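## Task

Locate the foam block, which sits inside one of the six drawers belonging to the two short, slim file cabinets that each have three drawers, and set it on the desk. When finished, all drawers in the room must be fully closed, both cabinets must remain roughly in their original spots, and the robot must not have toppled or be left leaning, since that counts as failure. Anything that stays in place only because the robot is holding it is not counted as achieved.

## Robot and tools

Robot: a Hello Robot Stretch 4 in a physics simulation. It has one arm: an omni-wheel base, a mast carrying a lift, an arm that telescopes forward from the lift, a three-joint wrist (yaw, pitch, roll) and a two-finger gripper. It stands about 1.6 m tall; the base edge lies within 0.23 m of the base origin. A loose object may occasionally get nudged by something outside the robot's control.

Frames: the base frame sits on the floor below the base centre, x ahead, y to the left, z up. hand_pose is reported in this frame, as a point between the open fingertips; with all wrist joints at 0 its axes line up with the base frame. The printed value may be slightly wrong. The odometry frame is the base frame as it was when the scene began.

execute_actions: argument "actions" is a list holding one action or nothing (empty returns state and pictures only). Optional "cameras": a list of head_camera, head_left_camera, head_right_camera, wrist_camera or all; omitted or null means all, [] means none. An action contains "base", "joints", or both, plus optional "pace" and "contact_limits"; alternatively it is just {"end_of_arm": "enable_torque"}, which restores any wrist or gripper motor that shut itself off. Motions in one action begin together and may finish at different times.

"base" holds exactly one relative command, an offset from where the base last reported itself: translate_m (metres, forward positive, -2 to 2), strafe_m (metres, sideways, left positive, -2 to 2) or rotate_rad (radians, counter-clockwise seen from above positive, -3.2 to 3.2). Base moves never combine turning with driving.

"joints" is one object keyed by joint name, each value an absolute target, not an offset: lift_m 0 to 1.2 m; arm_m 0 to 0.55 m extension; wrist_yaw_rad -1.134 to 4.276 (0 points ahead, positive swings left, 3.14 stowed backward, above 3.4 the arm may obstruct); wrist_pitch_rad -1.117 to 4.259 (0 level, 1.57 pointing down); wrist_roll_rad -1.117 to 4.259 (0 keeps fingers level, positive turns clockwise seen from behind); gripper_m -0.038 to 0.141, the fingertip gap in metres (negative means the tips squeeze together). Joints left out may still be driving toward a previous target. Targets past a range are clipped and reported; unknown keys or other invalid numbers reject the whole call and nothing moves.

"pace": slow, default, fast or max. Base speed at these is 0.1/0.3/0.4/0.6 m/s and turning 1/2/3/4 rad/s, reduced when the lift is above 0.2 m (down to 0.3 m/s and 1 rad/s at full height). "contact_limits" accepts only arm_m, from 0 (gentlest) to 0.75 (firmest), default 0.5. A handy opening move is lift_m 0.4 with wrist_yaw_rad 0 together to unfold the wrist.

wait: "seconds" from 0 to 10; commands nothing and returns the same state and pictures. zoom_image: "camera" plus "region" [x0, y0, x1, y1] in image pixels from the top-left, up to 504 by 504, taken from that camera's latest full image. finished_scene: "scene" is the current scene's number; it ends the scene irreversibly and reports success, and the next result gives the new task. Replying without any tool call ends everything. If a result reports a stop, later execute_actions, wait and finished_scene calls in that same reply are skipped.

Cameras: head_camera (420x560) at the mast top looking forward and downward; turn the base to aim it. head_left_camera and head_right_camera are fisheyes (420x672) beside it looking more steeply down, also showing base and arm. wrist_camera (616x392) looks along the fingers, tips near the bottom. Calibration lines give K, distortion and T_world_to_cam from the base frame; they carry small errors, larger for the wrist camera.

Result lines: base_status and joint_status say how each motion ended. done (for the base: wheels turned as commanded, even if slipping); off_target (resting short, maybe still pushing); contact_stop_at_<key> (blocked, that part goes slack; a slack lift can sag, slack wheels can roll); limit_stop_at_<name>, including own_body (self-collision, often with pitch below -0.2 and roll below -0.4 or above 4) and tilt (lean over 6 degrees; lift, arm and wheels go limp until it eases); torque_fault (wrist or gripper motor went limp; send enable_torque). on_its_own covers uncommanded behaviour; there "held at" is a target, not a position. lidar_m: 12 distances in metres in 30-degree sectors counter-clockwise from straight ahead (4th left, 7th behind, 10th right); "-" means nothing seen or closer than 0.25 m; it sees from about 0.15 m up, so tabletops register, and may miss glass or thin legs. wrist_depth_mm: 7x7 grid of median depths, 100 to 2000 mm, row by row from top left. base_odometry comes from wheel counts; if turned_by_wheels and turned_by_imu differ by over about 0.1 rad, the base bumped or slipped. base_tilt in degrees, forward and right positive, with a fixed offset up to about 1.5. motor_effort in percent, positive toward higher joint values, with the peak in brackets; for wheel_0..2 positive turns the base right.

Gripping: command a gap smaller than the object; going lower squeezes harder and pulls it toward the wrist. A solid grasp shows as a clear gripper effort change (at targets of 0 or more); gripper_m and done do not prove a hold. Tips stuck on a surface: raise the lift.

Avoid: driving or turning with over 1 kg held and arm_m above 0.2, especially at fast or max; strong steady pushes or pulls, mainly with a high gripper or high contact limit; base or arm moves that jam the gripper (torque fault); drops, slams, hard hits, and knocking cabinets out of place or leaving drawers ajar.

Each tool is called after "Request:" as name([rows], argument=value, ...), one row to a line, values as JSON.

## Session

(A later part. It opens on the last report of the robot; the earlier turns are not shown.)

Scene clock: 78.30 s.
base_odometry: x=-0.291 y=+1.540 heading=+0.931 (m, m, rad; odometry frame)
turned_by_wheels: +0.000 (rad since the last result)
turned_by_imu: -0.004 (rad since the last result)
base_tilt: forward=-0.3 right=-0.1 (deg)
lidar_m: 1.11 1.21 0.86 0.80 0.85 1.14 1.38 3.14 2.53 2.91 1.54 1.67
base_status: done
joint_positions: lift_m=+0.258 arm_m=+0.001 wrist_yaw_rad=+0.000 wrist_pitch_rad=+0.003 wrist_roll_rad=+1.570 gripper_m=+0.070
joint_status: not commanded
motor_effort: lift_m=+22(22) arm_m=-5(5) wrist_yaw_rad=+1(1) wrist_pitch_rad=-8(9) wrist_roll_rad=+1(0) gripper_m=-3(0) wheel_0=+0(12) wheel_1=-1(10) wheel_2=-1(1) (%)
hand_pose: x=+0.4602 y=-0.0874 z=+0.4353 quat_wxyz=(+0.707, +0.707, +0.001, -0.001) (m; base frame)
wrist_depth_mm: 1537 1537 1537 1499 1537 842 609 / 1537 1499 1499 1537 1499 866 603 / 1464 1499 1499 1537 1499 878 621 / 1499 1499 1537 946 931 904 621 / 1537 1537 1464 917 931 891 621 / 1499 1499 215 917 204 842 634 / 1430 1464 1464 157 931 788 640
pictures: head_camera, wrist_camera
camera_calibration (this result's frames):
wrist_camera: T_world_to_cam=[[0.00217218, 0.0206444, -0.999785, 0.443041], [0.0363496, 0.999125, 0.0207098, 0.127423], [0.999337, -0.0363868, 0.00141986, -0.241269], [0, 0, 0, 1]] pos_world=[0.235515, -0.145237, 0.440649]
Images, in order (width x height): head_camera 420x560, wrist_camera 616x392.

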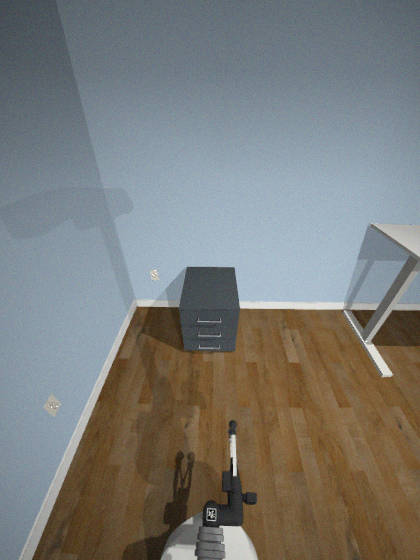

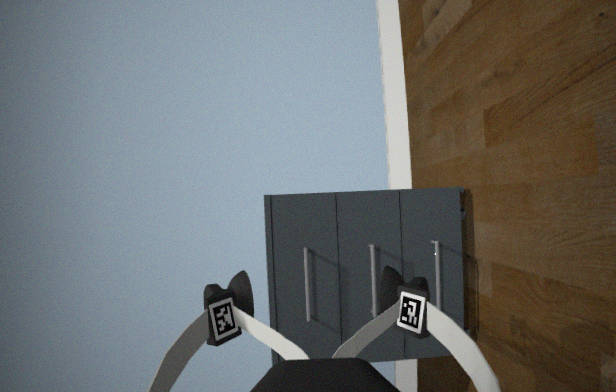

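Request:
execute_actions([
  {"base":{"strafe_m":0.12}},
], cameras=[])

Request:
execute_actions([
  {"base":{"translate_m":0.24},"joints":{"arm_m":0.3}},
], cameras=["wrist_camera"])

Scene clock: 81.60 s.
base_odometry: x=-0.388 y=+1.612 heading=+0.931 (m, m, rad; odometry frame)
turned_by_wheels: +0.000 (rad since the last result)
turned_by_imu: +0.001 (rad since the last result)
base_tilt: forward=-0.3 right=-0.1 (deg)
lidar_m: 1.11 1.03 0.74 0.69 0.72 0.98 1.34 3.12 2.65 3.04 1.61 1.77
base_status: done
joint_positions: lift_m=+0.258 arm_m=+0.001 wrist_yaw_rad=+0.000 wrist_pitch_rad=+0.003 wrist_roll_rad=+1.570 gripper_m=+0.070
joint_status: not commanded
motor_effort: lift_m=+22(22) arm_m=-5(4) wrist_yaw_rad=+1(1) wrist_pitch_rad=-9(8) wrist_roll_rad=+0(0) gripper_m=-1(1) wheel_0=+0(9) wheel_1=-1(7) wheel_2=-1(2) (%)
hand_pose: x=+0.4602 y=-0.0874 z=+0.4353 quat_wxyz=(+0.707, +0.707, +0.001, -0.001) (m; base frame)
wrist_depth_mm: 1537 1464 1499 1499 1537 831 603 / 1499 1499 1537 1499 1499 854 609 / 1464 1499 1499 1464 1336 878 615 / 1430 1464 1537 931 917 904 621 / 1430 1464 1499 917 917 891 627 / 1430 1464 214 917 205 842 634 / 1464 1499 1499 158 1499 768 647
pictures: none
No camera images: the call's "cameras" was empty. Leave "cameras" out to get every camera's image.

Scene clock: 83.83 s.
base_odometry: x=-0.244 y=+1.804 heading=+0.931 (m, m, rad; odometry frame)
turned_by_wheels: +0.000 (rad since the last result)
turned_by_imu: +0.001 (rad since the last result)
base_tilt: forward=-0.3 right=-0.1 (deg)
lidar_m: 0.85 1.06 0.74 0.70 0.72 0.96 1.58 3.37 2.72 3.03 1.48 0.94
base_status: done
joint_positions: lift_m=+0.258 arm_m=+0.299 wrist_yaw_rad=+0.000 wrist_pitch_rad=+0.002 wrist_roll_rad=+1.570 gripper_m=+0.070
joint_status: all done
motor_effort: lift_m=+22(22) arm_m=+4(10) wrist_yaw_rad=+1(2) wrist_pitch_rad=-8(9) wrist_roll_rad=+0(0) gripper_m=-2(3) wheel_0=+0(6) wheel_1=+1(4) wheel_2=+2(7) (%)
hand_pose: x=+0.7586 y=-0.0874 z=+0.4354 quat_wxyz=(+0.707, +0.707, +0.001, -0.001) (m; base frame)
wrist_depth_mm: 946 946 960 976 960 831 603 / 960 946 946 387 389 389 392 / 946 946 382 384 382 387 389 / 931 946 379 384 384 387 389 / 946 931 377 379 379 389 384 / 931 931 214 377 205 382 384 / 931 946 377 158 379 377 382
pictures: wrist_camera
camera_calibration (this result's frames):
wrist_camera: T_world_to_cam=[[0.00229023, 0.020655, -0.999784, 0.442338], [0.0363459, 0.999124, 0.0207247, 0.116572], [0.999337, -0.0363855, 0.00153749, -0.539509], [0, 0, 0, 1]] pos_world=[0.533901, -0.145237, 0.440656]
Images, in order (width x height): wrist_camera 616x392.

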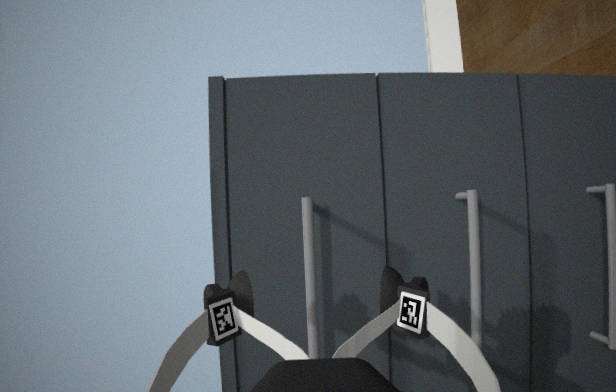

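Request:
execute_actions([
  {"base":{"rotate_rad":0.03},"joints":{"arm_m":0.428}},
], cameras=[])

Request:
execute_actions([
  {"joints":{"gripper_m":-0.02}},
], cameras=[])

Request:
execute_actions([
  {"joints":{"arm_m":0.13}},
], cameras=["head_camera"])

Scene clock: 87.10 s.
base_odometry: x=-0.244 y=+1.804 heading=+0.961 (m, m, rad; odometry frame)
turned_by_wheels: +0.030 (rad since the last result)
turned_by_imu: +0.032 (rad since the last result)
base_tilt: forward=-0.3 right=-0.1 (deg)
lidar_m: 0.86 0.98 0.73 0.69 0.75 1.03 1.59 3.42 2.73 2.63 1.49 0.95
base_status: done
joint_positions: lift_m=+0.258 arm_m=+0.427 wrist_yaw_rad=+0.000 wrist_pitch_rad=+0.002 wrist_roll_rad=+1.570 gripper_m=+0.070
joint_status: all done
motor_effort: lift_m=+22(22) arm_m=+5(7) wrist_yaw_rad=+1(2) wrist_pitch_rad=-8(8) wrist_roll_rad=+0(0) gripper_m=+0(1) wheel_0=-1(3) wheel_1=-1(2) wheel_2=+0(7) (%)
hand_pose: x=+0.8866 y=-0.0874 z=+0.4354 quat_wxyz=(+0.707, +0.707, +0.001, -0.001) (m; base frame)
wrist_depth_mm: 788 798 246 249 249 251 - / 809 798 247 249 248 250 252 / 809 809 246 248 248 252 252 / 798 798 246 247 249 251 252 / 798 809 246 247 250 251 251 / 820 809 214 247 204 250 250 / 809 798 246 157 249 250 -
pictures: none
No camera images: the call's "cameras" was empty. Leave "cameras" out to get every camera's image.

Scene clock: 88.73 s.
base_odometry: x=-0.244 y=+1.804 heading=+0.961 (m, m, rad; odometry frame)
turned_by_wheels: +0.000 (rad since the last result)
turned_by_imu: +0.001 (rad since the last result)
base_tilt: forward=-0.3 right=-0.1 (deg)
lidar_m: 0.85 1.02 0.71 0.69 0.73 1.01 1.57 3.41 2.71 2.61 1.50 0.92
base_status: not commanded
joint_positions: lift_m=+0.258 arm_m=+0.427 wrist_yaw_rad=+0.001 wrist_pitch_rad=+0.002 wrist_roll_rad=+1.570 gripper_m=-0.019
joint_status: all done
motor_effort: lift_m=+22(22) arm_m=+3(5) wrist_yaw_rad=-2(2) wrist_pitch_rad=-8(9) wrist_roll_rad=+0(0) gripper_m=-16(17) wheel_0=-1(1) wheel_1=-1(1) wheel_2=+0(0) (%)
hand_pose: x=+0.8869 y=-0.0871 z=+0.4354 quat_wxyz=(+0.707, +0.707, +0.001, +0.000) (m; base frame)
wrist_depth_mm: 809 809 243 244 245 250 - / 798 788 241 244 244 251 252 / 809 798 241 243 245 248 251 / 798 809 242 243 243 250 251 / 820 809 242 243 245 250 251 / 798 809 242 207 186 251 252 / 809 809 240 196 245 250 -
pictures: none
No camera images: the call's "cameras" was empty. Leave "cameras" out to get every camera's image.

Scene clock: 90.73 s.
base_odometry: x=-0.244 y=+1.804 heading=+0.961 (m, m, rad; odometry frame)
turned_by_wheels: +0.000 (rad since the last result)
turned_by_imu: +0.001 (rad since the last result)
base_tilt: forward=-0.3 right=-0.1 (deg)
lidar_m: 0.55 1.03 0.74 0.67 0.72 1.00 1.57 3.40 2.71 2.62 1.47 0.62
base_status: not commanded
joint_positions: lift_m=+0.258 arm_m=+0.131 wrist_yaw_rad=-0.002 wrist_pitch_rad=+0.003 wrist_roll_rad=+1.570 gripper_m=-0.020
joint_status: all done
motor_effort: lift_m=+22(22) arm_m=-5(5) wrist_yaw_rad=+6(4) wrist_pitch_rad=-10(10) wrist_roll_rad=+0(0) gripper_m=-16(20) wheel_0=-2(1) wheel_1=-1(1) wheel_2=+0(1) (%)
hand_pose: x=+0.5901 y=-0.0879 z=+0.4352 quat_wxyz=(+0.707, +0.707, +0.000, -0.002) (m; base frame)
wrist_depth_mm: 1098 1098 242 242 245 842 609 / 1118 1098 242 243 244 732 574 / 1078 1098 242 242 245 554 559 / 1118 1118 241 242 243 554 559 / 1118 1118 242 242 243 554 569 / 1118 1118 240 206 185 554 569 / 1118 1078 239 195 242 549 591
pictures: head_camera
Images, in order (width x height): head_camera 420x560.

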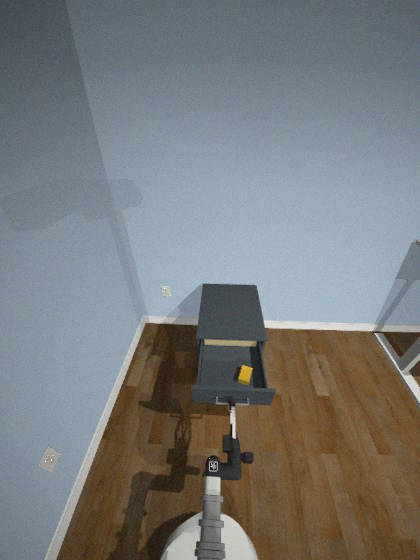

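Request:
execute_actions([
  {"joints":{"gripper_m":0.1}},
], cameras=[])

Request:
execute_actions([
  {"joints":{"arm_m":0.05}},
], cameras=[])

Request:
execute_actions([
  {"joints":{"lift_m":0.75,"wrist_roll_rad":0}},
], cameras=[])

Request:
execute_actions([
  {"base":{"translate_m":0.2},"joints":{"wrist_pitch_rad":1.57,"arm_m":0.35}},
], cameras=["head_camera","wrist_camera"])

Scene clock: 94.77 s.
base_odometry: x=-0.244 y=+1.804 heading=+0.961 (m, m, rad; odometry frame)
turned_by_wheels: +0.000 (rad since the last result)
turned_by_imu: +0.002 (rad since the last result)
base_tilt: forward=-0.3 right=-0.1 (deg)
lidar_m: 0.59 1.03 0.74 0.69 0.74 1.02 1.58 3.40 2.73 2.61 1.46 0.62
base_status: not commanded
joint_positions: lift_m=+0.258 arm_m=+0.131 wrist_yaw_rad=+0.000 wrist_pitch_rad=+0.003 wrist_roll_rad=+1.570 gripper_m=+0.100
joint_status: all done
motor_effort: lift_m=+22(22) arm_m=-4(4) wrist_yaw_rad=+2(7) wrist_pitch_rad=-10(10) wrist_roll_rad=+0(0) gripper_m=-1(17) wheel_0=-1(1) wheel_1=-1(1) wheel_2=-1(1) (%)
hand_pose: x=+0.5901 y=-0.0875 z=+0.4352 quat_wxyz=(+0.707, +0.707, +0.001, -0.001) (m; base frame)
wrist_depth_mm: 1098 1098 249 250 252 831 603 / 1098 1118 251 251 251 741 580 / 1098 1118 250 250 251 549 559 / 1118 1138 249 250 252 554 559 / 1098 1118 248 250 251 554 569 / 1098 1118 215 250 216 554 569 / 1118 1118 249 152 251 554 580
pictures: none
No camera images: the call's "cameras" was empty. Leave "cameras" out to get every camera's image.

Scene clock: 95.93 s.
base_odometry: x=-0.244 y=+1.804 heading=+0.961 (m, m, rad; odometry frame)
turned_by_wheels: +0.000 (rad since the last result)
turned_by_imu: +0.000 (rad since the last result)
base_tilt: forward=-0.4 right=-0.1 (deg)
lidar_m: 0.56 1.02 0.73 0.68 0.74 1.02 1.57 3.41 2.72 2.63 1.47 0.64
base_status: not commanded
joint_positions: lift_m=+0.258 arm_m=+0.051 wrist_yaw_rad=+0.000 wrist_pitch_rad=+0.003 wrist_roll_rad=+1.570 gripper_m=+0.100
joint_status: all done
motor_effort: lift_m=+22(22) arm_m=-5(1) wrist_yaw_rad=+1(2) wrist_pitch_rad=-9(9) wrist_roll_rad=+1(0) gripper_m=-3(1) wheel_0=-1(1) wheel_1=-1(1) wheel_2=-1(1) (%)
hand_pose: x=+0.5102 y=-0.0874 z=+0.4353 quat_wxyz=(+0.707, +0.707, +0.001, -0.001) (m; base frame)
wrist_depth_mm: 1205 1160 1182 329 1182 854 603 / 1160 1160 330 329 634 798 603 / 1182 1182 329 332 634 634 615 / 1160 1182 329 330 334 640 621 / 1182 1182 1229 329 330 634 627 / 1160 1205 214 330 216 634 634 / 1160 1182 759 152 334 768 647
pictures: none
No camera images: the call's "cameras" was empty. Leave "cameras" out to get every camera's image.

Scene clock: 98.87 s.
base_odometry: x=-0.244 y=+1.804 heading=+0.961 (m, m, rad; odometry frame)
turned_by_wheels: +0.000 (rad since the last result)
turned_by_imu: +0.001 (rad since the last result)
base_tilt: forward=-0.3 right=-0.1 (deg)
lidar_m: 0.59 1.03 0.74 0.68 0.72 1.02 1.58 3.43 2.76 2.63 1.50 0.64
base_status: not commanded
joint_positions: lift_m=+0.750 arm_m=+0.051 wrist_yaw_rad=+0.000 wrist_pitch_rad=+0.003 wrist_roll_rad=+0.000 gripper_m=+0.100
joint_status: all done
motor_effort: lift_m=+23(28) arm_m=-5(5) wrist_yaw_rad=+1(1) wrist_pitch_rad=-9(9) wrist_roll_rad=-2(7) gripper_m=+0(3) wheel_0=-1(1) wheel_1=-1(1) wheel_2=-1(1) (%)
hand_pose: x=+0.5102 y=-0.0874 z=+0.9272 quat_wxyz=(+1.000, +0.000, +0.001, +0.000) (m; base frame)
wrist_depth_mm: 1182 1205 1205 1182 1205 1182 1160 / 1138 1205 1205 1205 1182 1205 1182 / 1118 1205 1205 1182 1160 1160 1160 / 1138 1229 1205 1229 1205 1182 1160 / 1118 1229 1229 1229 1229 1160 1160 / 1078 1229 213 1229 216 1182 1205 / 1098 1205 1229 148 1160 1205 1182
pictures: none
No camera images: the call's "cameras" was empty. Leave "cameras" out to get every camera's image.

Scene clock: 100.93 s.
base_odometry: x=-0.130 y=+1.968 heading=+0.961 (m, m, rad; odometry frame)
turned_by_wheels: +0.000 (rad since the last result)
turned_by_imu: +0.000 (rad since the last result)
base_tilt: forward=-0.3 right=-0.1 (deg)
lidar_m: 0.35 0.42 0.73 0.70 0.72 1.01 1.80 3.66 2.83 1.86 1.43 0.40
base_status: done
joint_positions: lift_m=+0.750 arm_m=+0.349 wrist_yaw_rad=+0.000 wrist_pitch_rad=+1.570 wrist_roll_rad=+0.000 gripper_m=+0.100
joint_status: all done
motor_effort: lift_m=+23(23) arm_m=+5(3) wrist_yaw_rad=+1(2) wrist_pitch_rad=+0(7) wrist_roll_rad=-1(1) gripper_m=+4(3) wheel_0=+1(6) wheel_1=-1(4) wheel_2=+0(9) (%)
hand_pose: x=+0.5205 y=-0.0874 z=+0.6395 quat_wxyz=(+0.708, +0.000, +0.707, +0.000) (m; base frame)
wrist_depth_mm: 866 343 343 345 343 343 866 / 854 484 496 488 496 891 866 / 878 866 496 492 488 878 866 / 891 866 492 500 449 878 866 / 854 878 492 496 496 854 866 / 878 878 214 492 216 442 891 / 866 379 362 148 366 366 891
pictures: head_camera, wrist_camera
camera_calibration (this result's frames):
wrist_camera: T_world_to_cam=[[-0.0216659, -0.999754, -0.00473082, -0.0661019], [-0.999054, 0.0218287, -0.0376195, 0.611787], [0.0377135, 0.00391129, -0.999281, 0.8422], [0, 0, 0, 1]] pos_world=[0.578014, -0.0827343, 0.864297]
Images, in order (width x height): head_camera 420x560, wrist_camera 616x392.

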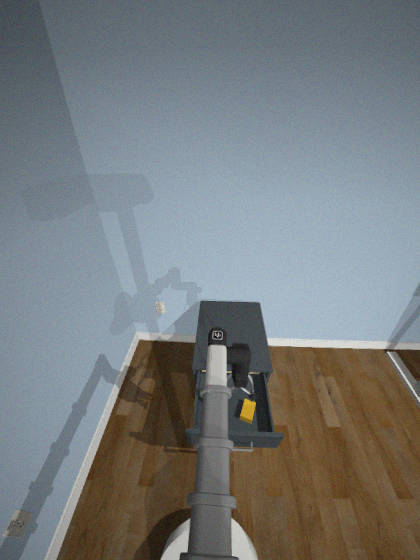

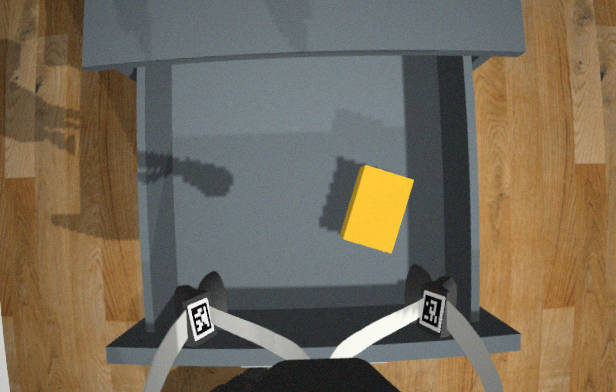

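Request:
execute_actions([
  {"base":{"strafe_m":-0.075},"joints":{"arm_m":0.41,"wrist_roll_rad":0.3,"lift_m":0.6}},
], cameras=["wrist_camera"])

Request:
execute_actions([
  {"joints":{"lift_m":0.505}},
], cameras=["wrist_camera"])

Scene clock: 104.93 s.
base_odometry: x=-0.068 y=+1.925 heading=+0.961 (m, m, rad; odometry frame)
turned_by_wheels: +0.000 (rad since the last result)
turned_by_imu: +0.002 (rad since the last result)
base_tilt: forward=-0.3 right=-0.1 (deg)
lidar_m: 0.37 0.40 0.82 0.76 0.80 1.13 1.80 3.67 2.76 1.94 1.33 0.41
base_status: done
joint_positions: lift_m=+0.600 arm_m=+0.409 wrist_yaw_rad=+0.000 wrist_pitch_rad=+1.570 wrist_roll_rad=+0.300 gripper_m=+0.100
joint_status: all done
motor_effort: lift_m=+17(18) arm_m=+5(4) wrist_yaw_rad=+1(1) wrist_pitch_rad=-1(0) wrist_roll_rad=+0(3) gripper_m=+1(3) wheel_0=+1(7) wheel_1=+0(9) wheel_2=-1(1) (%)
hand_pose: x=+0.5803 y=-0.0874 z=+0.4900 quat_wxyz=(+0.699, +0.106, +0.699, -0.106) (m; base frame)
wrist_depth_mm: 192 193 193 193 256 723 715 / 192 192 204 342 334 715 715 / 193 340 342 342 329 715 732 / 340 338 340 343 343 723 723 / 343 343 343 298 342 715 723 / 343 342 215 301 217 715 715 / 334 343 343 148 343 334 732
pictures: wrist_camera
camera_calibration (this result's frames):
wrist_camera: T_world_to_cam=[[-0.315755, -0.948828, -0.00495736, 0.109707], [-0.948126, 0.315715, -0.0371744, 0.661862], [0.0368372, -0.00703778, -0.999296, 0.690064], [0, 0, 0, 1]] pos_world=[0.636749, -0.10001, 0.714726]
Images, in order (width x height): wrist_camera 616x392.

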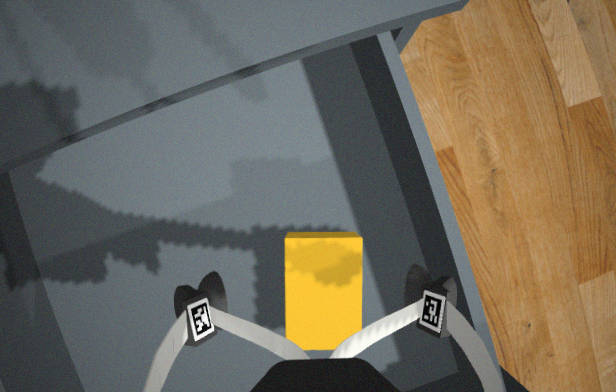

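Scene clock: 106.33 s.
base_odometry: x=-0.068 y=+1.925 heading=+0.961 (m, m, rad; odometry frame)
turned_by_wheels: +0.000 (rad since the last result)
turned_by_imu: +0.001 (rad since the last result)
base_tilt: forward=-0.3 right=-0.1 (deg)
lidar_m: 0.36 0.42 0.81 0.77 0.80 1.12 1.76 3.65 2.78 1.90 1.34 0.41
base_status: not commanded
joint_positions: lift_m=+0.505 arm_m=+0.409 wrist_yaw_rad=+0.000 wrist_pitch_rad=+1.570 wrist_roll_rad=+0.300 gripper_m=+0.100
joint_status: all done
motor_effort: lift_m=+18(14) arm_m=+5(5) wrist_yaw_rad=+1(1) wrist_pitch_rad=-1(1) wrist_roll_rad=+0(0) gripper_m=+1(3) wheel_0=+1(0) wheel_1=+0(0) wheel_2=-1(1) (%)
hand_pose: x=+0.5803 y=-0.0874 z=+0.3949 quat_wxyz=(+0.699, +0.106, +0.699, -0.106) (m; base frame)
wrist_depth_mm: 110 239 246 247 220 615 621 / 246 246 246 246 248 189 627 / 247 246 246 246 247 182 621 / 246 247 246 246 248 187 627 / 246 248 249 224 248 202 627 / 246 248 213 203 203 198 169 / 247 247 248 148 248 213 -
pictures: wrist_camera
camera_calibration (this result's frames):
wrist_camera: T_world_to_cam=[[-0.315755, -0.948828, -0.00495733, 0.109237], [-0.948125, 0.315715, -0.0371743, 0.658331], [0.0368371, -0.00703779, -0.999297, 0.595116], [0, 0, 0, 1]] pos_world=[0.636751, -0.10001, 0.619712]
Images, in order (width x height): wrist_camera 616x392.

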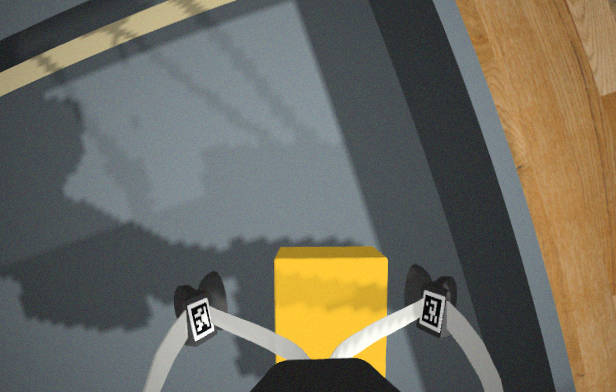

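Request:
execute_actions([
  {"joints":{"gripper_m":0.03}},
], cameras=[])

Request:
execute_actions([
  {"joints":{"lift_m":1.1}},
], cameras=[])

Request:
execute_actions([
  {"base":{"strafe_m":-1.8},"joints":{"arm_m":0.5}},
], cameras=["head_camera","wrist_camera"])

Scene clock: 111.03 s.
base_odometry: x=-0.068 y=+1.925 heading=+0.961 (m, m, rad; odometry frame)
turned_by_wheels: +0.000 (rad since the last result)
turned_by_imu: +0.002 (rad since the last result)
base_tilt: forward=-0.3 right=-0.1 (deg)
lidar_m: 0.36 0.42 0.80 0.75 0.80 1.14 1.78 3.65 2.77 1.88 1.35 0.42
base_status: not commanded
joint_positions: lift_m=+0.505 arm_m=+0.409 wrist_yaw_rad=+0.000 wrist_pitch_rad=+1.570 wrist_roll_rad=+0.300 gripper_m=+0.030
joint_status: all done
motor_effort: lift_m=+18(17) arm_m=+4(5) wrist_yaw_rad=+1(1) wrist_pitch_rad=-1(1) wrist_roll_rad=+0(0) gripper_m=-17(16) wheel_0=+1(0) wheel_1=+0(0) wheel_2=-1(1) (%)
hand_pose: x=+0.5803 y=-0.0874 z=+0.3949 quat_wxyz=(+0.699, +0.106, +0.699, -0.106) (m; base frame)
wrist_depth_mm: 110 239 246 247 220 621 621 / 246 246 246 245 247 189 627 / 246 245 247 246 247 183 621 / 246 247 247 247 247 186 627 / 247 246 247 231 247 202 634 / 248 247 192 192 193 208 168 / 247 248 248 193 247 194 -
pictures: none
No camera images: the call's "cameras" was empty. Leave "cameras" out to get every camera's image.

Scene clock: 114.30 s.
base_odometry: x=-0.068 y=+1.925 heading=+0.961 (m, m, rad; odometry frame)
turned_by_wheels: +0.000 (rad since the last result)
turned_by_imu: +0.001 (rad since the last result)
base_tilt: forward=-0.3 right=-0.1 (deg)
lidar_m: 0.37 0.41 0.80 0.76 0.81 1.14 1.79 3.66 2.74 1.89 1.32 0.41
base_status: not commanded
joint_positions: lift_m=+1.100 arm_m=+0.409 wrist_yaw_rad=+0.000 wrist_pitch_rad=+1.570 wrist_roll_rad=+0.300 gripper_m=+0.030
joint_status: all done
motor_effort: lift_m=+23(23) arm_m=+5(5) wrist_yaw_rad=+1(1) wrist_pitch_rad=-1(1) wrist_roll_rad=+1(0) gripper_m=-15(15) wheel_0=+1(1) wheel_1=+0(0) wheel_2=-1(1) (%)
hand_pose: x=+0.5803 y=-0.0874 z=+0.9895 quat_wxyz=(+0.699, +0.106, +0.699, -0.106) (m; base frame)
wrist_depth_mm: 1008 683 699 699 1205 1255 1229 / 1229 707 691 691 1229 1255 1229 / 1229 699 699 707 1255 1229 1205 / 1255 1229 842 854 1182 1255 1229 / 1229 1229 854 231 1205 1255 1229 / 1182 1229 193 192 192 1229 1229 / 1098 1229 1229 193 1255 1229 1229
pictures: none
No camera images: the call's "cameras" was empty. Leave "cameras" out to get every camera's image.

Scene clock: 121.63 s.
base_odometry: x=+1.408 y=+0.895 heading=+0.961 (m, m, rad; odometry frame)
turned_by_wheels: +0.000 (rad since the last result)
turned_by_imu: +0.015 (rad since the last result)
base_tilt: forward=-0.3 right=-0.1 (deg)
lidar_m: 0.43 0.47 0.68 1.63 2.69 3.00 3.56 1.50 1.19 1.14 0.62 0.46
base_status: done
joint_positions: lift_m=+1.100 arm_m=+0.499 wrist_yaw_rad=+0.000 wrist_pitch_rad=+1.570 wrist_roll_rad=+0.300 gripper_m=+0.030
joint_status: all done
motor_effort: lift_m=+22(23) arm_m=+5(6) wrist_yaw_rad=+1(1) wrist_pitch_rad=-1(1) wrist_roll_rad=+0(0) gripper_m=-15(17) wheel_0=-1(8) wheel_1=+0(11) wheel_2=-1(1) (%)
hand_pose: x=+0.6703 y=-0.0874 z=+0.9896 quat_wxyz=(+0.699, +0.106, +0.699, -0.106) (m; base frame)
wrist_depth_mm: 262 262 263 262 263 262 - / 262 262 263 263 263 262 264 / 262 262 263 263 263 264 263 / 262 263 263 263 263 264 264 / 262 264 263 232 263 265 265 / 263 263 193 193 193 265 263 / 264 265 264 193 265 265 -
pictures: head_camera, wrist_camera
camera_calibration (this result's frames):
wrist_camera: T_world_to_cam=[[-0.315754, -0.948828, -0.00496935, 0.14062], [-0.948124, 0.315714, -0.0372103, 0.765822], [0.0368751, -0.00703773, -0.999295, 1.18597], [0, 0, 0, 1]] pos_world=[0.726763, -0.10001, 1.21433]
Images, in order (width x height): head_camera 420x560, wrist_camera 616x392.

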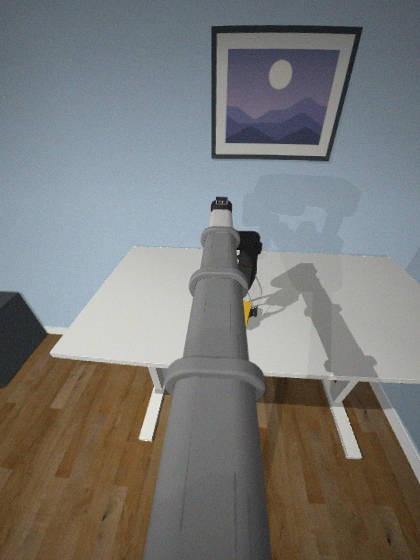

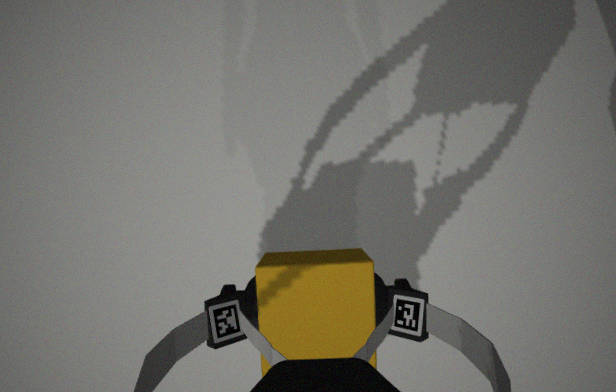

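Lucky clearance. Place and return.

Request:
execute_actions([
  {"joints":{"lift_m":1.085}},
], cameras=[])

Request:
execute_actions([
  {"joints":{"gripper_m":0.1}},
], cameras=[])

Request:
execute_actions([
  {"joints":{"lift_m":1.17}},
], cameras=[])

Request:
execute_actions([
  {"base":{"translate_m":-0.25},"joints":{"arm_m":0.0}},
], cameras=[])

Request:
execute_actions([
  {"base":{"strafe_m":1.875},"joints":{"lift_m":0.258,"wrist_pitch_rad":0,"wrist_roll_rad":1.57,"gripper_m":0.07}},
], cameras=["head_camera","wrist_camera"])

Scene clock: 125.50 s.
base_odometry: x=+1.408 y=+0.895 heading=+0.961 (m, m, rad; odometry frame)
turned_by_wheels: +0.000 (rad since the last result)
turned_by_imu: +0.001 (rad since the last result)
base_tilt: forward=-0.3 right=-0.1 (deg)
lidar_m: 0.43 0.48 0.65 1.63 2.70 3.00 3.55 1.49 1.20 1.13 0.62 0.46
base_status: not commanded
joint_positions: lift_m=+1.085 arm_m=+0.499 wrist_yaw_rad=+0.000 wrist_pitch_rad=+1.570 wrist_roll_rad=+0.300 gripper_m=+0.030
joint_status: all done
motor_effort: lift_m=+18(18) arm_m=+4(5) wrist_yaw_rad=+1(1) wrist_pitch_rad=-1(0) wrist_roll_rad=+0(0) gripper_m=-16(15) wheel_0=-1(1) wheel_1=+0(0) wheel_2=-1(1) (%)
hand_pose: x=+0.6703 y=-0.0874 z=+0.9749 quat_wxyz=(+0.699, +0.106, +0.699, -0.106) (m; base frame)
wrist_depth_mm: 247 247 248 246 247 247 - / 247 247 247 247 248 248 247 / 247 248 247 247 248 249 249 / 248 248 248 248 248 249 249 / 248 249 248 232 249 250 249 / 250 249 193 193 193 249 250 / 248 249 249 193 249 250 -
pictures: none
No camera images: the call's "cameras" was empty. Leave "cameras" out to get every camera's image.

Scene clock: 127.03 s.
base_odometry: x=+1.408 y=+0.895 heading=+0.961 (m, m, rad; odometry frame)
turned_by_wheels: +0.000 (rad since the last result)
turned_by_imu: +0.001 (rad since the last result)
base_tilt: forward=-0.3 right=-0.1 (deg)
lidar_m: 0.45 0.47 0.62 1.64 2.70 3.00 3.57 1.49 1.20 1.14 0.64 0.47
base_status: not commanded
joint_positions: lift_m=+1.085 arm_m=+0.499 wrist_yaw_rad=+0.000 wrist_pitch_rad=+1.570 wrist_roll_rad=+0.300 gripper_m=+0.100
joint_status: all done
motor_effort: lift_m=+18(17) arm_m=+5(5) wrist_yaw_rad=+1(1) wrist_pitch_rad=-1(1) wrist_roll_rad=+1(0) gripper_m=-2(14) wheel_0=-1(1) wheel_1=+0(0) wheel_2=-1(0) (%)
hand_pose: x=+0.6703 y=-0.0874 z=+0.9749 quat_wxyz=(+0.699, +0.106, +0.699, -0.106) (m; base frame)
wrist_depth_mm: 247 248 247 247 248 247 - / 247 249 248 247 248 249 250 / 248 247 249 249 249 249 249 / 247 247 248 248 251 248 249 / 249 249 248 231 249 249 249 / 250 249 215 203 204 250 249 / 250 248 248 148 249 250 -
pictures: none
No camera images: the call's "cameras" was empty. Leave "cameras" out to get every camera's image.

Scene clock: 128.37 s.
base_odometry: x=+1.408 y=+0.895 heading=+0.961 (m, m, rad; odometry frame)
turned_by_wheels: +0.000 (rad since the last result)
turned_by_imu: +0.001 (rad since the last result)
base_tilt: forward=-0.3 right=-0.1 (deg)
lidar_m: 0.42 0.47 0.65 1.61 2.69 3.00 3.58 1.50 1.20 1.14 0.64 0.45
base_status: not commanded
joint_positions: lift_m=+1.170 arm_m=+0.499 wrist_yaw_rad=+0.000 wrist_pitch_rad=+1.570 wrist_roll_rad=+0.300 gripper_m=+0.100
joint_status: all done
motor_effort: lift_m=+23(25) arm_m=+5(4) wrist_yaw_rad=+1(1) wrist_pitch_rad=-1(1) wrist_roll_rad=+0(1) gripper_m=-2(0) wheel_0=-1(1) wheel_1=+0(0) wheel_2=-1(1) (%)
hand_pose: x=+0.6703 y=-0.0874 z=+1.0595 quat_wxyz=(+0.699, +0.106, +0.699, -0.106) (m; base frame)
wrist_depth_mm: 332 334 332 334 330 334 332 / 334 330 334 332 334 334 334 / 334 334 334 332 332 334 334 / 334 334 334 334 332 334 336 / 330 336 334 289 334 336 334 / 336 332 213 289 216 334 332 / 332 336 334 148 336 334 336
pictures: none
No camera images: the call's "cameras" was empty. Leave "cameras" out to get every camera's image.

Scene clock: 130.90 s.
base_odometry: x=+1.264 y=+0.690 heading=+0.961 (m, m, rad; odometry frame)
turned_by_wheels: +0.000 (rad since the last result)
turned_by_imu: +0.002 (rad since the last result)
base_tilt: forward=-0.3 right=-0.1 (deg)
lidar_m: 0.69 0.72 1.74 2.60 2.62 3.07 3.30 1.27 1.19 1.14 0.99 0.70
base_status: done
joint_positions: lift_m=+1.170 arm_m=+0.001 wrist_yaw_rad=+0.000 wrist_pitch_rad=+1.570 wrist_roll_rad=+0.300 gripper_m=+0.100
joint_status: all done
motor_effort: lift_m=+23(23) arm_m=-5(3) wrist_yaw_rad=+1(0) wrist_pitch_rad=-2(2) wrist_roll_rad=+0(0) gripper_m=-3(2) wheel_0=+1(5) wheel_1=+0(6) wheel_2=-2(9) (%)
hand_pose: x=+0.1719 y=-0.0874 z=+1.0595 quat_wxyz=(+0.699, +0.106, +0.699, -0.106) (m; base frame)
wrist_depth_mm: 1308 1308 1281 1308 1308 1308 1255 / 1308 1281 1308 1281 1308 1366 1336 / 1281 1281 1336 1308 1336 1308 1281 / 1308 1308 1281 1308 1308 1281 1308 / 1336 1308 1336 1098 1308 1308 1281 / 1308 1281 213 1078 217 1336 1281 / 1281 1308 1308 147 1281 1336 1308
pictures: none
No camera images: the call's "cameras" was empty. Leave "cameras" out to get every camera's image.

Scene clock: 138.47 s.
base_odometry: x=-0.273 y=+1.764 heading=+0.961 (m, m, rad; odometry frame)
turned_by_wheels: +0.000 (rad since the last result)
turned_by_imu: -0.004 (rad since the last result)
base_tilt: forward=-0.3 right=-0.1 (deg)
lidar_m: 0.62 0.99 0.72 0.69 0.73 1.04 1.53 3.35 2.70 2.73 1.51 0.68
base_status: done
joint_positions: lift_m=+0.258 arm_m=+0.001 wrist_yaw_rad=+0.000 wrist_pitch_rad=+0.003 wrist_roll_rad=+1.570 gripper_m=+0.070
joint_status: all done
motor_effort: lift_m=+18(24) arm_m=-4(5) wrist_yaw_rad=+1(2) wrist_pitch_rad=-10(13) wrist_roll_rad=+0(7) gripper_m=-1(1) wheel_0=+0(9) wheel_1=+0(6) wheel_2=+0(3) (%)
hand_pose: x=+0.4602 y=-0.0874 z=+0.4356 quat_wxyz=(+0.707, +0.707, +0.001, -0.001) (m; base frame)
wrist_depth_mm: 1281 1308 1308 1308 1281 831 609 / 1308 1281 1281 436 1308 842 603 / 1308 1281 1281 436 741 741 615 / 1308 1308 1308 436 741 741 627 / 1255 1308 1336 439 732 741 634 / 1308 1281 214 439 204 750 634 / 1308 1308 1336 157 1255 778 640
pictures: head_camera, wrist_camera
camera_calibration (this result's frames):
wrist_camera: T_world_to_cam=[[0.00171952, 0.020531, -0.999788, 0.443479], [0.0363946, 0.999126, 0.02058, 0.127465], [0.999336, -0.0364222, 0.000970802, -0.24107], [0, 0, 0, 1]] pos_world=[0.235508, -0.145239, 0.440995]
Images, in order (width x height): head_camera 420x560, wrist_camera 616x392.

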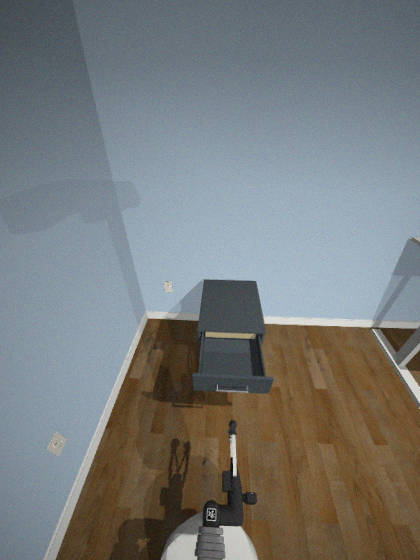

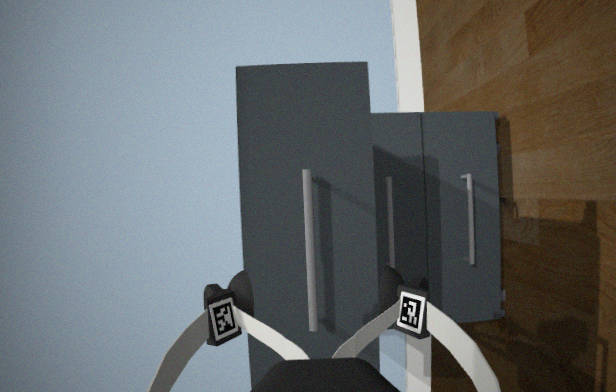

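Tips touch at depth ~245; need arm≈0.495.

Request:
execute_actions([
  {"joints":{"arm_m":0.49},"pace":"slow"},
], cameras=[])

Scene clock: 146.10 s.
base_odometry: x=-0.273 y=+1.764 heading=+0.961 (m, m, rad; odometry frame)
turned_by_wheels: +0.000 (rad since the last result)
turned_by_imu: +0.003 (rad since the last result)
base_tilt: forward=-0.3 right=-0.1 (deg)
lidar_m: 0.94 1.01 0.73 0.71 0.72 1.00 1.53 3.39 2.74 2.72 1.51 1.01
base_status: not commanded
joint_positions: lift_m=+0.258 arm_m=+0.489 wrist_yaw_rad=-0.003 wrist_pitch_rad=+0.000 wrist_roll_rad=+1.570 gripper_m=+0.070
joint_status: all done
motor_effort: lift_m=+18(17) arm_m=+8(12) wrist_yaw_rad=+9(9) wrist_pitch_rad=-3(9) wrist_roll_rad=+0(0) gripper_m=-2(2) wheel_0=+1(0) wheel_1=+0(1) wheel_2=-4(4) (%)
hand_pose: x=+0.9477 y=-0.0882 z=+0.4363 quat_wxyz=(+0.707, +0.707, -0.001, -0.001) (m; base frame)
wrist_depth_mm: 809 809 244 244 245 248 - / 809 798 244 244 246 247 248 / 788 798 244 245 246 248 248 / 809 820 245 246 247 247 250 / 798 809 243 244 245 247 248 / 798 809 211 245 203 247 249 / 798 809 243 152 247 247 -
pictures: none
No camera images: the call's "cameras" was empty. Leave "cameras" out to get every camera's image.

Request:
execute_actions([
  {"joints":{"arm_m":0.496},"pace":"slow"},
], cameras=[])

Request:
execute_actions([
  {"joints":{"arm_m":0.4}},
], cameras=[])

Request:
finished_scene(scene=1)

Scene clock: 148.83 s.
base_odometry: x=-0.273 y=+1.764 heading=+0.961 (m, m, rad; odometry frame)
turned_by_wheels: +0.000 (rad since the last result)
turned_by_imu: +0.001 (rad since the last result)
base_tilt: forward=-0.3 right=-0.1 (deg)
lidar_m: 0.93 0.99 0.75 0.70 0.72 1.01 1.51 3.35 2.71 2.69 1.50 1.00
base_status: not commanded
joint_positions: lift_m=+0.258 arm_m=+0.495 wrist_yaw_rad=-0.003 wrist_pitch_rad=+0.000 wrist_roll_rad=+1.570 gripper_m=+0.070
joint_status: all done
motor_effort: lift_m=+18(18) arm_m=+7(8) wrist_yaw_rad=+9(13) wrist_pitch_rad=-2(2) wrist_roll_rad=+1(0) gripper_m=-4(3) wheel_0=+2(1) wheel_1=+1(2) wheel_2=-5(5) (%)
hand_pose: x=+0.9539 y=-0.0882 z=+0.4363 quat_wxyz=(+0.707, +0.707, -0.001, -0.001) (m; base frame)
wrist_depth_mm: 798 798 244 245 247 247 - / 809 788 245 245 247 248 248 / 788 798 244 245 247 249 248 / 788 798 245 245 247 248 249 / 788 788 243 245 246 248 249 / 788 798 212 247 204 247 250 / 809 809 245 154 247 248 -
pictures: none
No camera images: the call's "cameras" was empty. Leave "cameras" out to get every camera's image.

Scene clock: 150.10 s.
base_odometry: x=-0.273 y=+1.764 heading=+0.961 (m, m, rad; odometry frame)
turned_by_wheels: +0.000 (rad since the last result)
turned_by_imu: +0.001 (rad since the last result)
base_tilt: forward=-0.3 right=-0.1 (deg)
lidar_m: 0.93 1.02 0.74 0.69 0.74 1.03 1.52 3.35 2.73 2.69 1.52 0.97
base_status: not commanded
joint_positions: lift_m=+0.258 arm_m=+0.401 wrist_yaw_rad=+0.000 wrist_pitch_rad=+0.002 wrist_roll_rad=+1.570 gripper_m=+0.070
joint_status: all done
motor_effort: lift_m=+18(18) arm_m=-5(3) wrist_yaw_rad=+1(9) wrist_pitch_rad=-8(7) wrist_roll_rad=+0(0) gripper_m=-2(2) wheel_0=+1(1) wheel_1=+2(1) wheel_2=-2(5) (%)
hand_pose: x=+0.8602 y=-0.0874 z=+0.4357 quat_wxyz=(+0.707, +0.707, +0.001, -0.001) (m; base frame)
wrist_depth_mm: 891 878 891 336 342 342 343 / 878 878 338 338 340 342 342 / 891 891 338 338 340 340 343 / 891 891 340 338 342 345 343 / 878 878 340 342 342 343 345 / 891 904 213 338 204 345 343 / 891 891 340 158 343 345 347
pictures: none
No camera images: the call's "cameras" was empty. Leave "cameras" out to get every camera's image.

The scene is finished: the task was done.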